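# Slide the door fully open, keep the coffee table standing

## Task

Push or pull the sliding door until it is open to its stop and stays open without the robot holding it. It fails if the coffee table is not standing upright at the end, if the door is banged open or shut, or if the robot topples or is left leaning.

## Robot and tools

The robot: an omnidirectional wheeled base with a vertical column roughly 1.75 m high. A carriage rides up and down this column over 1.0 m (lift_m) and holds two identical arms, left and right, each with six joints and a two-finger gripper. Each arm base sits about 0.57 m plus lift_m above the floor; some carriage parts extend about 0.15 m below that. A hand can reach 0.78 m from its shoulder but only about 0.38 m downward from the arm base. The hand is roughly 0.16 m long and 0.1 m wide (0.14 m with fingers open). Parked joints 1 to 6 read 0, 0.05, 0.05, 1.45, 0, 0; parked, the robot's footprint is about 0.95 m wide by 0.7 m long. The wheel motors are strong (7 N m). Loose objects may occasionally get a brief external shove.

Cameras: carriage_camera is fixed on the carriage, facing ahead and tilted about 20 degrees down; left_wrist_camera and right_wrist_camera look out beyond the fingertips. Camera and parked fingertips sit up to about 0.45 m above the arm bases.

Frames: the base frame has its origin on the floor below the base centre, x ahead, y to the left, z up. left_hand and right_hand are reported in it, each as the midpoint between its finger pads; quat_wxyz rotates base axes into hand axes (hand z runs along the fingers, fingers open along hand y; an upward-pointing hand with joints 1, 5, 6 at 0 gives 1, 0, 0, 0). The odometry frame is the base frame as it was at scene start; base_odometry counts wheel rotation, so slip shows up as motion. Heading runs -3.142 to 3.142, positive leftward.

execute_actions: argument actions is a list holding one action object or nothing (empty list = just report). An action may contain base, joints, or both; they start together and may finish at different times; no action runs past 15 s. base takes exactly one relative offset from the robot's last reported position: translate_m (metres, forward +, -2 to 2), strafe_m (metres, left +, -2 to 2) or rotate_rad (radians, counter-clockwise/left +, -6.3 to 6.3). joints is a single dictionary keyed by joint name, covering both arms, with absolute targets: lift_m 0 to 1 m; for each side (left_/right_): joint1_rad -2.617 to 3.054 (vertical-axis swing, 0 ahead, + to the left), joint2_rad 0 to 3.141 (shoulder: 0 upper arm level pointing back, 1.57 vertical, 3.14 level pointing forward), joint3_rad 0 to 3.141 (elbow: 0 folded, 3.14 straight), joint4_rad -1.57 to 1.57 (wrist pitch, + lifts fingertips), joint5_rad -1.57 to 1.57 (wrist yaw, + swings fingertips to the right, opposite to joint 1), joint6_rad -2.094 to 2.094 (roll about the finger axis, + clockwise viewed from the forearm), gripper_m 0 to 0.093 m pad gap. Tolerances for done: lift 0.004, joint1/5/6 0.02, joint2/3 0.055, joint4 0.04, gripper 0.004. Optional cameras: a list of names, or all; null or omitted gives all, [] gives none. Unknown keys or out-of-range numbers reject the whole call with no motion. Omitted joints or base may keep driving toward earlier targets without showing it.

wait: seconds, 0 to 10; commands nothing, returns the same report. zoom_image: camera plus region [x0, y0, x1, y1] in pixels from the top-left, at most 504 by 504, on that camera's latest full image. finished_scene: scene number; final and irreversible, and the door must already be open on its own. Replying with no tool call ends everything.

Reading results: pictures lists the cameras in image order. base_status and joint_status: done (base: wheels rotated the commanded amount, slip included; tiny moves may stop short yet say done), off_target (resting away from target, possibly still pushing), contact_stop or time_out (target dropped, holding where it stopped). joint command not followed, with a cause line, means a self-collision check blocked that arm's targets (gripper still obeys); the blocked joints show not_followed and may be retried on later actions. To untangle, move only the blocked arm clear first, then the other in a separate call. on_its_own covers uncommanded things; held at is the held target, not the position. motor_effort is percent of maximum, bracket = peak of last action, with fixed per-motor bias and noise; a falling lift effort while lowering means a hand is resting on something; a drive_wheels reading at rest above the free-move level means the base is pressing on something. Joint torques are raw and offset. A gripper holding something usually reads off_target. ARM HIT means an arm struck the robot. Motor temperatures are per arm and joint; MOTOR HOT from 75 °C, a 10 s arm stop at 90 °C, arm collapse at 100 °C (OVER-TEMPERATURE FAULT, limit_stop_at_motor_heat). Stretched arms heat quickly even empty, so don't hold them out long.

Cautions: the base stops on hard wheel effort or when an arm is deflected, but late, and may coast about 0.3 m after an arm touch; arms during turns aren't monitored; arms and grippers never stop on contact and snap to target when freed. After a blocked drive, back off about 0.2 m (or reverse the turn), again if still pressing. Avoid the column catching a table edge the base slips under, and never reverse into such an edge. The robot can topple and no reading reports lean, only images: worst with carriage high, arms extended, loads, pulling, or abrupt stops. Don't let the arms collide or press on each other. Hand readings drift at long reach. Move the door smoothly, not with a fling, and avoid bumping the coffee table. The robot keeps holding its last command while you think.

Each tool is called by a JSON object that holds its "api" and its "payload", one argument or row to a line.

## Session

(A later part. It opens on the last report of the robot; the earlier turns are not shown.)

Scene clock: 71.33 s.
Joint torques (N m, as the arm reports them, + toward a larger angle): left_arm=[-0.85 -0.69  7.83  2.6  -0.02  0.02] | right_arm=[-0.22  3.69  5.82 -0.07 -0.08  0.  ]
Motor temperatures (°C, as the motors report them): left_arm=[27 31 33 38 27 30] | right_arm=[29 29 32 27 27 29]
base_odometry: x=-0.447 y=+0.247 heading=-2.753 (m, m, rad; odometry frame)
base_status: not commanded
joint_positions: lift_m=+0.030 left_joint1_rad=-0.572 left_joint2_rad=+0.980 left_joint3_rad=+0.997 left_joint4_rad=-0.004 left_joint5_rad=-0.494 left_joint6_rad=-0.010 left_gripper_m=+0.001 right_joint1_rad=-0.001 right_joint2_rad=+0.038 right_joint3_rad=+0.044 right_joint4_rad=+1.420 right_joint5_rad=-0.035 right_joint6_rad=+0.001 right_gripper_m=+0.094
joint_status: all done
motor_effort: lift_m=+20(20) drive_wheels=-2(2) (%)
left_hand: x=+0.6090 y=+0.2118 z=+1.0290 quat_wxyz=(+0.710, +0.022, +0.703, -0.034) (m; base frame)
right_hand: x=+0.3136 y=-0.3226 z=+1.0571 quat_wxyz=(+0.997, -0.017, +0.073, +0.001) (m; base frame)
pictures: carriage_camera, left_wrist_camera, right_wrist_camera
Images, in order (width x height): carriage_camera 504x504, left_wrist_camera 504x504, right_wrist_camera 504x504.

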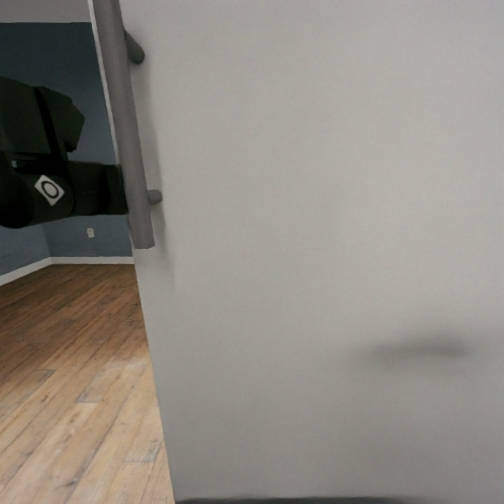

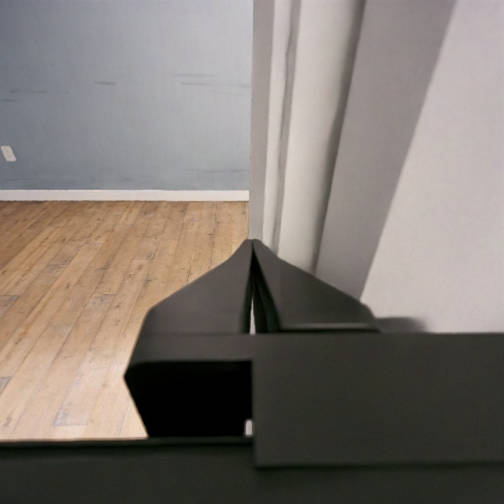

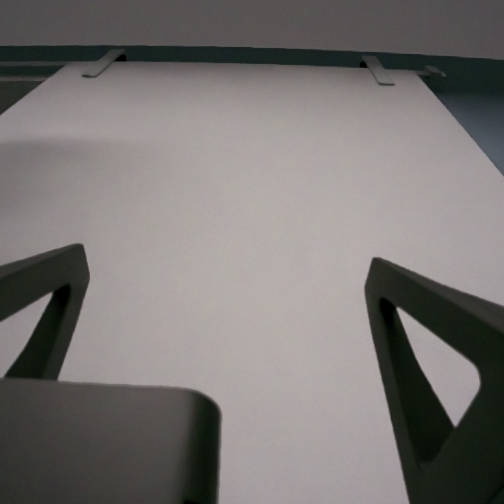

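{"api": "execute_actions", "payload": {
  "actions": [
    {"joints":{"left_joint1_rad":-0.75,"left_joint5_rad":-0.62}}
  ]
}}

{"api": "execute_actions", "payload": {
  "actions": [
    {"joints":{"left_joint1_rad":-0.92,"left_joint5_rad":-0.75}}
  ]
}}

Scene clock: 74.53 s.
Joint torques (N m, as the arm reports them, + toward a larger angle): left_arm=[-1.1  -0.73  7.85  2.53  0.2  -0.02] | right_arm=[-0.27  3.64  5.84 -0.04 -0.05  0.  ]
Motor temperatures (°C, as the motors report them): left_arm=[27 31 34 38 27 30] | right_arm=[29 29 32 27 27 29]
base_odometry: x=-0.447 y=+0.247 heading=-2.753 (m, m, rad; odometry frame)
base_status: not commanded
joint_positions: lift_m=+0.030 left_joint1_rad=-0.737 left_joint2_rad=+0.980 left_joint3_rad=+0.997 left_joint4_rad=-0.003 left_joint5_rad=-0.633 left_joint6_rad=-0.005 left_gripper_m=+0.000 right_joint1_rad=-0.001 right_joint2_rad=+0.038 right_joint3_rad=+0.044 right_joint4_rad=+1.420 right_joint5_rad=-0.035 right_joint6_rad=+0.001 right_gripper_m=+0.094
joint_status: all done
motor_effort: lift_m=+20(20) drive_wheels=+3(3) (%)
left_hand: x=+0.5895 y=+0.1826 z=+1.0290 quat_wxyz=(+0.710, +0.032, +0.702, -0.041) (m; base frame)
right_hand: x=+0.3136 y=-0.3226 z=+1.0571 quat_wxyz=(+0.997, -0.017, +0.073, +0.001) (m; base frame)
pictures: carriage_camera, left_wrist_camera, right_wrist_camera
Images, in order (width x height): carriage_camera 504x504, left_wrist_camera 504x504, right_wrist_camera 504x504.

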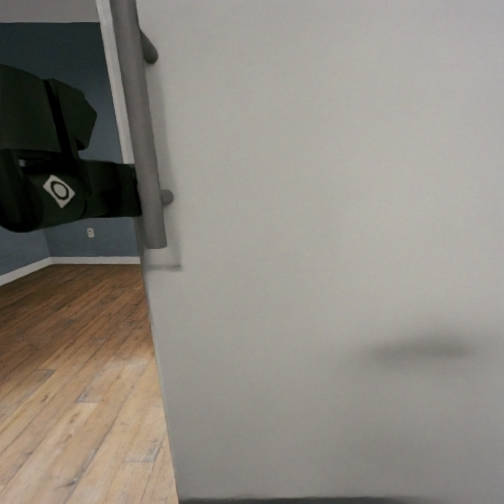

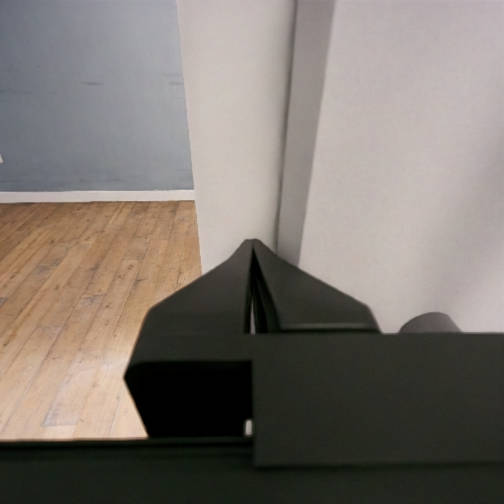

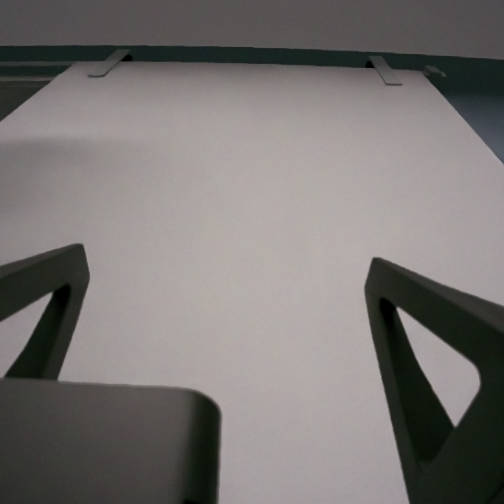

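Scene clock: 75.57 s.
Joint torques (N m, as the arm reports them, + toward a larger angle): left_arm=[-1.05 -0.59  7.58  2.42  0.14 -0.08] | right_arm=[-0.21  3.62  5.91 -0.04 -0.07 -0.01]
Motor temperatures (°C, as the motors report them): left_arm=[27 31 34 38 27 30] | right_arm=[29 29 32 27 27 29]
base_odometry: x=-0.447 y=+0.247 heading=-2.753 (m, m, rad; odometry frame)
base_status: not commanded
joint_positions: lift_m=+0.030 left_joint1_rad=-0.908 left_joint2_rad=+0.980 left_joint3_rad=+0.997 left_joint4_rad=-0.003 left_joint5_rad=-0.757 left_joint6_rad=-0.004 left_gripper_m=+0.001 right_joint1_rad=-0.001 right_joint2_rad=+0.038 right_joint3_rad=+0.044 right_joint4_rad=+1.420 right_joint5_rad=-0.035 right_joint6_rad=+0.001 right_gripper_m=+0.094
joint_status: all done
motor_effort: lift_m=+20(20) drive_wheels=+2(4) (%)
left_hand: x=+0.5645 y=+0.1522 z=+1.0289 quat_wxyz=(+0.708, +0.048, +0.702, -0.058) (m; base frame)
right_hand: x=+0.3136 y=-0.3226 z=+1.0571 quat_wxyz=(+0.997, -0.017, +0.073, +0.001) (m; base frame)
pictures: carriage_camera, left_wrist_camera, right_wrist_camera
Images, in order (width x height): carriage_camera 504x504, left_wrist_camera 504x504, right_wrist_camera 504x504.

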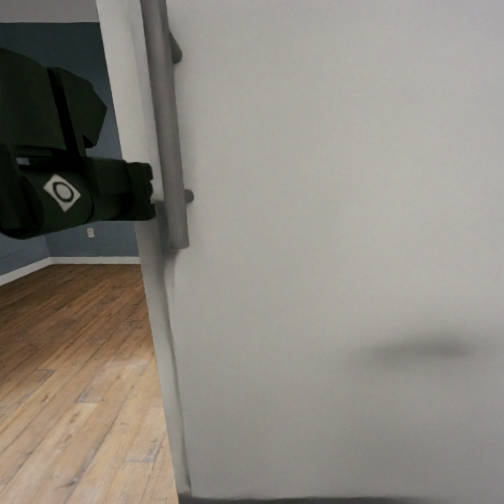

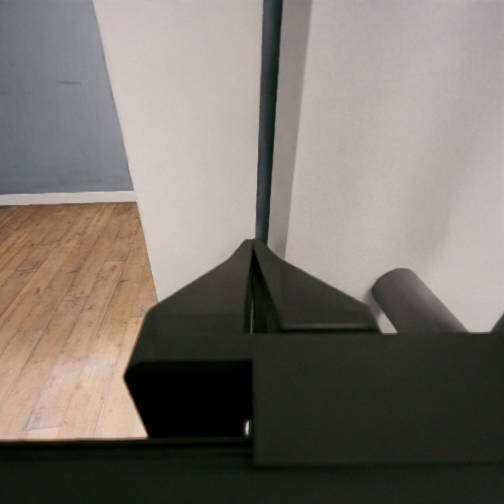

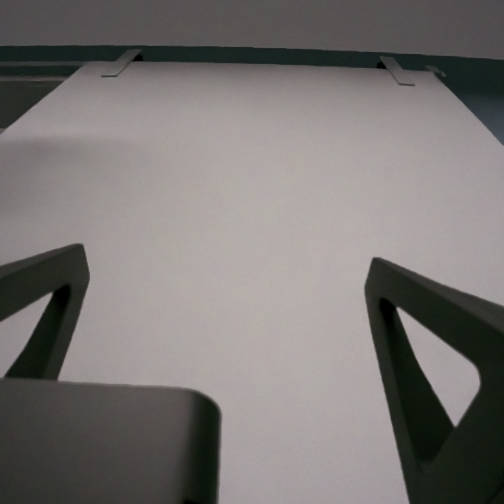

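{"api": "execute_actions", "payload": {
  "actions": [
    {"joints":{"left_joint1_rad":-1.05,"left_joint5_rad":-0.85,"left_joint2_rad":1.08,"left_joint3_rad":1.08}}
  ]
}}

{"api": "execute_actions", "payload": {
  "actions": [
    {"joints":{"left_joint1_rad":-1.1,"left_joint5_rad":-0.85,"left_joint2_rad":1.18,"left_joint3_rad":1.18}}
  ]
}}

Scene clock: 79.30 s.
Joint torques (N m, as the arm reports them, + toward a larger angle): left_arm=[-1.25 -1.06  8.23  2.39  0.21  0.01] | right_arm=[-0.15  3.62  5.84 -0.04 -0.07 -0.02]
Motor temperatures (°C, as the motors report them): left_arm=[27 31 34 38 28 30] | right_arm=[29 29 32 27 27 29]
base_odometry: x=-0.447 y=+0.247 heading=-2.753 (m, m, rad; odometry frame)
base_status: not commanded
joint_positions: lift_m=+0.030 left_joint1_rad=-1.036 left_joint2_rad=+1.058 left_joint3_rad=+1.069 left_joint4_rad=-0.005 left_joint5_rad=-0.863 left_joint6_rad=-0.007 left_gripper_m=+0.000 right_joint1_rad=-0.001 right_joint2_rad=+0.038 right_joint3_rad=+0.044 right_joint4_rad=+1.420 right_joint5_rad=-0.035 right_joint6_rad=+0.001 right_gripper_m=+0.094
joint_status: all done
motor_effort: lift_m=+20(21) drive_wheels=+3(3) (%)
left_hand: x=+0.5528 y=+0.1194 z=+1.0366 quat_wxyz=(+0.706, +0.057, +0.703, -0.065) (m; base frame)
right_hand: x=+0.3136 y=-0.3226 z=+1.0571 quat_wxyz=(+0.997, -0.017, +0.073, +0.001) (m; base frame)
pictures: carriage_camera, left_wrist_camera, right_wrist_camera
Images, in order (width x height): carriage_camera 504x504, left_wrist_camera 504x504, right_wrist_camera 504x504.

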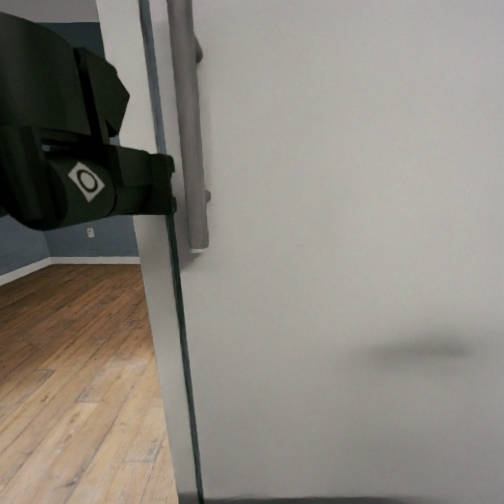

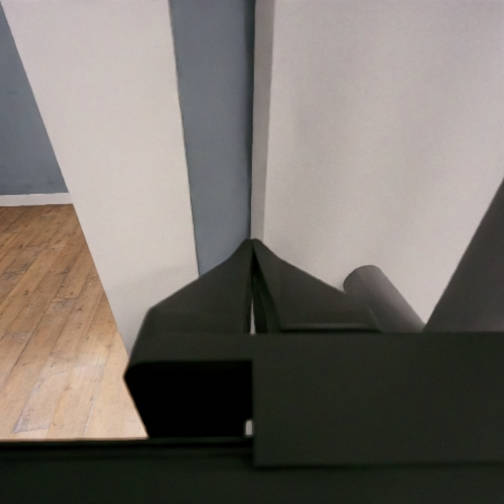

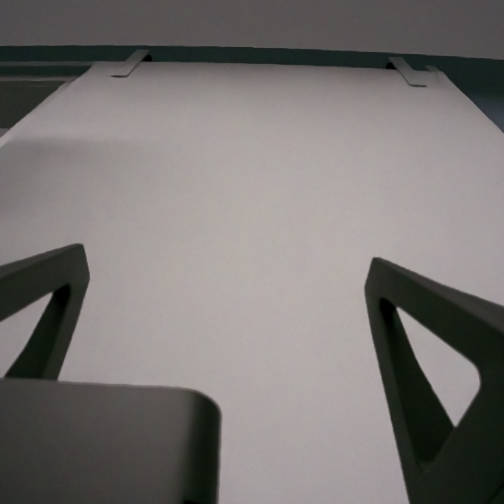

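Scene clock: 80.47 s.
Joint torques (N m, as the arm reports them, + toward a larger angle): left_arm=[-1.05 -1.8   8.41  2.43  0.07 -0.01] | right_arm=[-0.18  3.65  5.83 -0.04 -0.07  0.  ]
Motor temperatures (°C, as the motors report them): left_arm=[27 31 34 38 28 30] | right_arm=[29 29 32 27 27 29]
base_odometry: x=-0.447 y=+0.247 heading=-2.753 (m, m, rad; odometry frame)
base_status: not commanded
joint_positions: lift_m=+0.030 left_joint1_rad=-1.088 left_joint2_rad=+1.158 left_joint3_rad=+1.169 left_joint4_rad=-0.006 left_joint5_rad=-0.857 left_joint6_rad=-0.007 left_gripper_m=+0.000 right_joint1_rad=-0.001 right_joint2_rad=+0.038 right_joint3_rad=+0.044 right_joint4_rad=+1.420 right_joint5_rad=-0.035 right_joint6_rad=+0.001 right_gripper_m=+0.094
joint_status: all done
motor_effort: lift_m=+21(20) drive_wheels=+3(3) (%)
left_hand: x=+0.5525 y=+0.0834 z=+1.0481 quat_wxyz=(+0.703, +0.078, +0.702, -0.085) (m; base frame)
right_hand: x=+0.3136 y=-0.3226 z=+1.0571 quat_wxyz=(+0.997, -0.017, +0.073, +0.001) (m; base frame)
pictures: carriage_camera, left_wrist_camera, right_wrist_camera
Images, in order (width x height): carriage_camera 504x504, left_wrist_camera 504x504, right_wrist_camera 504x504.

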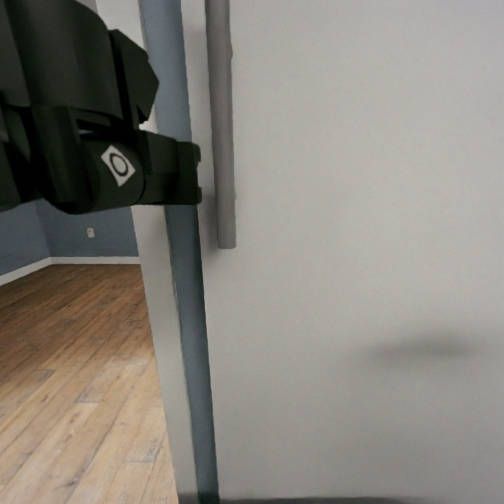

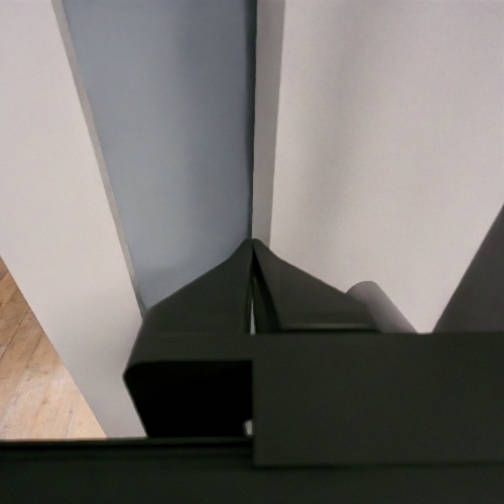

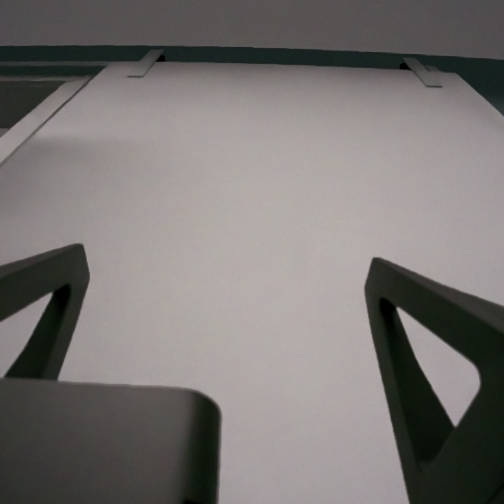

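Nearly at the stop; one more nudge to confirm.

{"api": "execute_actions", "payload": {
  "actions": [
    {"joints":{"left_joint2_rad":1.27,"left_joint3_rad":1.27}}
  ]
}}

{"api": "execute_actions", "payload": {
  "actions": [
    {"joints":{"left_joint2_rad":1.33,"left_joint3_rad":1.33}}
  ]
}}

{"api": "execute_actions", "payload": {
  "actions": [
    {"joints":{"left_joint2_rad":1.0,"left_joint3_rad":1.0}}
  ]
}}

Scene clock: 83.90 s.
Joint torques (N m, as the arm reports them, + toward a larger angle): left_arm=[-1.06 -1.91  8.15  2.39  0.4   0.  ] | right_arm=[-0.21  3.68  5.86 -0.08 -0.06  0.  ]
Motor temperatures (°C, as the motors report them): left_arm=[27 31 34 38 28 30] | right_arm=[29 29 33 27 27 29]
base_odometry: x=-0.447 y=+0.247 heading=-2.753 (m, m, rad; odometry frame)
base_status: not commanded
joint_positions: lift_m=+0.030 left_joint1_rad=-1.088 left_joint2_rad=+1.242 left_joint3_rad=+1.260 left_joint4_rad=-0.002 left_joint5_rad=-0.877 left_joint6_rad=-0.007 left_gripper_m=+0.000 right_joint1_rad=-0.001 right_joint2_rad=+0.038 right_joint3_rad=+0.044 right_joint4_rad=+1.420 right_joint5_rad=-0.035 right_joint6_rad=+0.001 right_gripper_m=+0.094
joint_status: all done
motor_effort: lift_m=+20(20) drive_wheels=+3(3) (%)
left_hand: x=+0.5626 y=+0.0689 z=+1.0599 quat_wxyz=(+0.706, +0.067, +0.700, -0.082) (m; base frame)
right_hand: x=+0.3136 y=-0.3226 z=+1.0571 quat_wxyz=(+0.997, -0.017, +0.073, +0.001) (m; base frame)
pictures: carriage_camera, left_wrist_camera, right_wrist_camera
Images, in order (width x height): carriage_camera 504x504, left_wrist_camera 504x504, right_wrist_camera 504x504.

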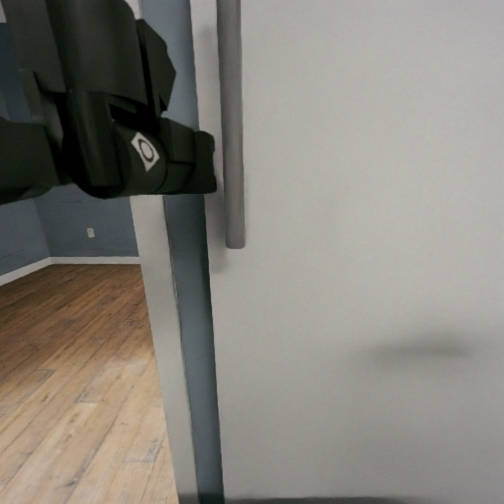

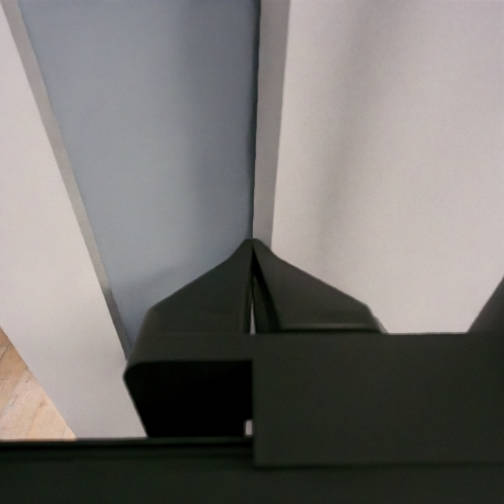

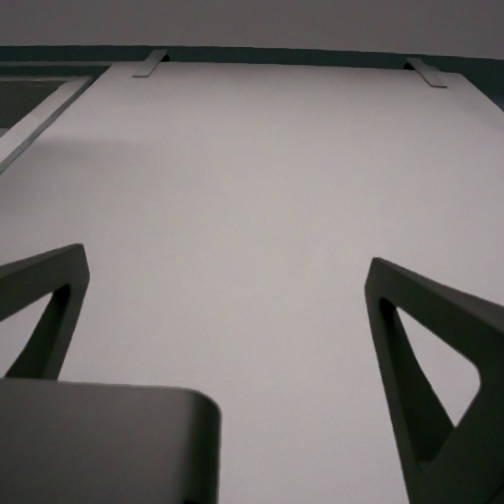

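Scene clock: 84.47 s.
Joint torques (N m, as the arm reports them, + toward a larger angle): left_arm=[-1.06 -1.53  8.16  2.34  0.9  -0.01] | right_arm=[-0.2   3.65  5.87 -0.05 -0.06  0.03]
Motor temperatures (°C, as the motors report them): left_arm=[27 31 34 38 28 30] | right_arm=[29 29 33 27 27 29]
base_odometry: x=-0.447 y=+0.247 heading=-2.753 (m, m, rad; odometry frame)
base_status: not commanded
joint_positions: lift_m=+0.030 left_joint1_rad=-1.088 left_joint2_rad=+1.290 left_joint3_rad=+1.318 left_joint4_rad=-0.004 left_joint5_rad=-0.926 left_joint6_rad=-0.006 left_gripper_m=+0.000 right_joint1_rad=-0.001 right_joint2_rad=+0.038 right_joint3_rad=+0.044 right_joint4_rad=+1.420 right_joint5_rad=-0.035 right_joint6_rad=+0.001 right_gripper_m=+0.094
joint_status: all done
motor_effort: lift_m=+20(20) drive_wheels=+3(3) (%)
left_hand: x=+0.5693 y=+0.0673 z=+1.0676 quat_wxyz=(+0.709, +0.048, +0.700, -0.066) (m; base frame)
right_hand: x=+0.3136 y=-0.3226 z=+1.0571 quat_wxyz=(+0.997, -0.017, +0.073, +0.001) (m; base frame)
pictures: carriage_camera, left_wrist_camera, right_wrist_camera
Images, in order (width x height): carriage_camera 504x504, left_wrist_camera 504x504, right_wrist_camera 504x504.

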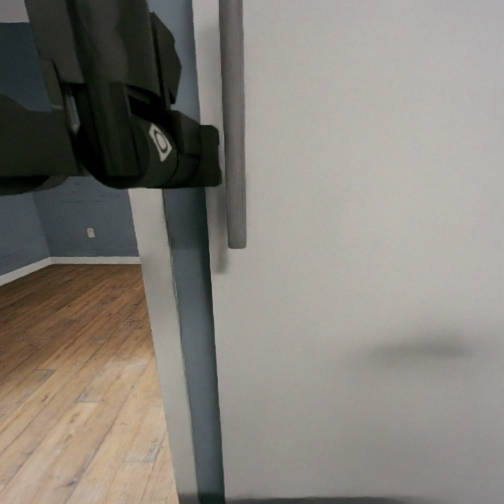

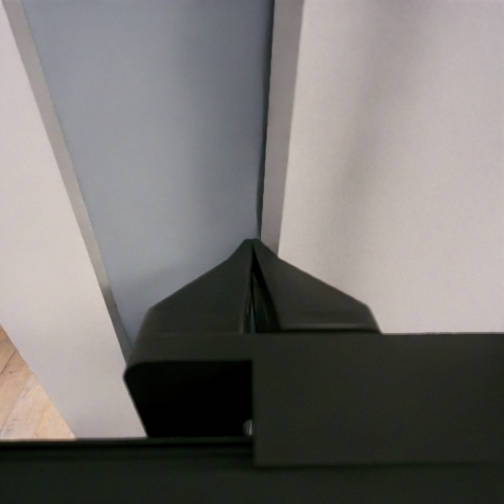

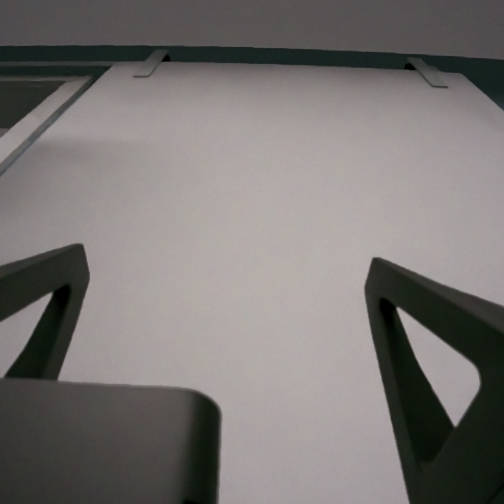

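Scene clock: 85.40 s.
Joint torques (N m, as the arm reports them, + toward a larger angle): left_arm=[-1.27 -2.47  5.67  2.33  0.16 -0.04] | right_arm=[-0.25  3.78  5.67 -0.05 -0.06 -0.01]
Motor temperatures (°C, as the motors report them): left_arm=[27 31 34 38 28 30] | right_arm=[29 29 33 27 27 29]
base_odometry: x=-0.447 y=+0.247 heading=-2.753 (m, m, rad; odometry frame)
base_status: not commanded
joint_positions: lift_m=+0.030 left_joint1_rad=-1.088 left_joint2_rad=+1.006 left_joint3_rad=+1.023 left_joint4_rad=+0.002 left_joint5_rad=-0.856 left_joint6_rad=-0.006 left_gripper_m=+0.000 right_joint1_rad=-0.001 right_joint2_rad=+0.038 right_joint3_rad=+0.044 right_joint4_rad=+1.420 right_joint5_rad=-0.035 right_joint6_rad=+0.001 right_gripper_m=+0.094
joint_status: all done
motor_effort: lift_m=+20(20) drive_wheels=+2(3) (%)
left_hand: x=+0.5358 y=+0.1150 z=+1.0333 quat_wxyz=(+0.706, +0.074, +0.699, -0.089) (m; base frame)
right_hand: x=+0.3136 y=-0.3226 z=+1.0571 quat_wxyz=(+0.997, -0.017, +0.073, +0.001) (m; base frame)
pictures: carriage_camera, left_wrist_camera, right_wrist_camera
Images, in order (width x height): carriage_camera 504x504, left_wrist_camera 504x504, right_wrist_camera 504x504.

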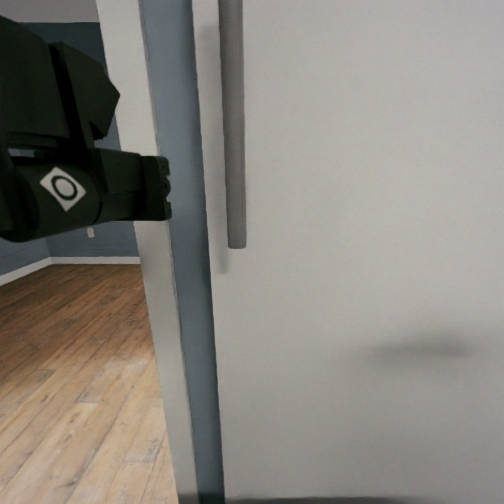

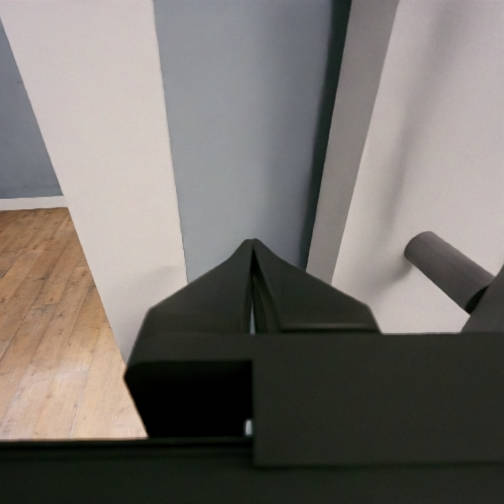

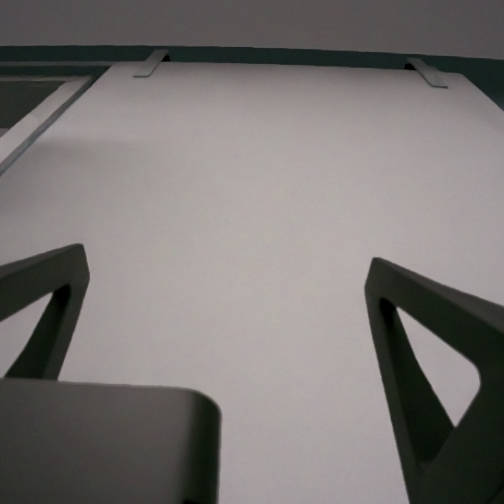

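{"api": "finished_scene", "payload": {
  "scene": 1
}}

The scene is finished: the task was done.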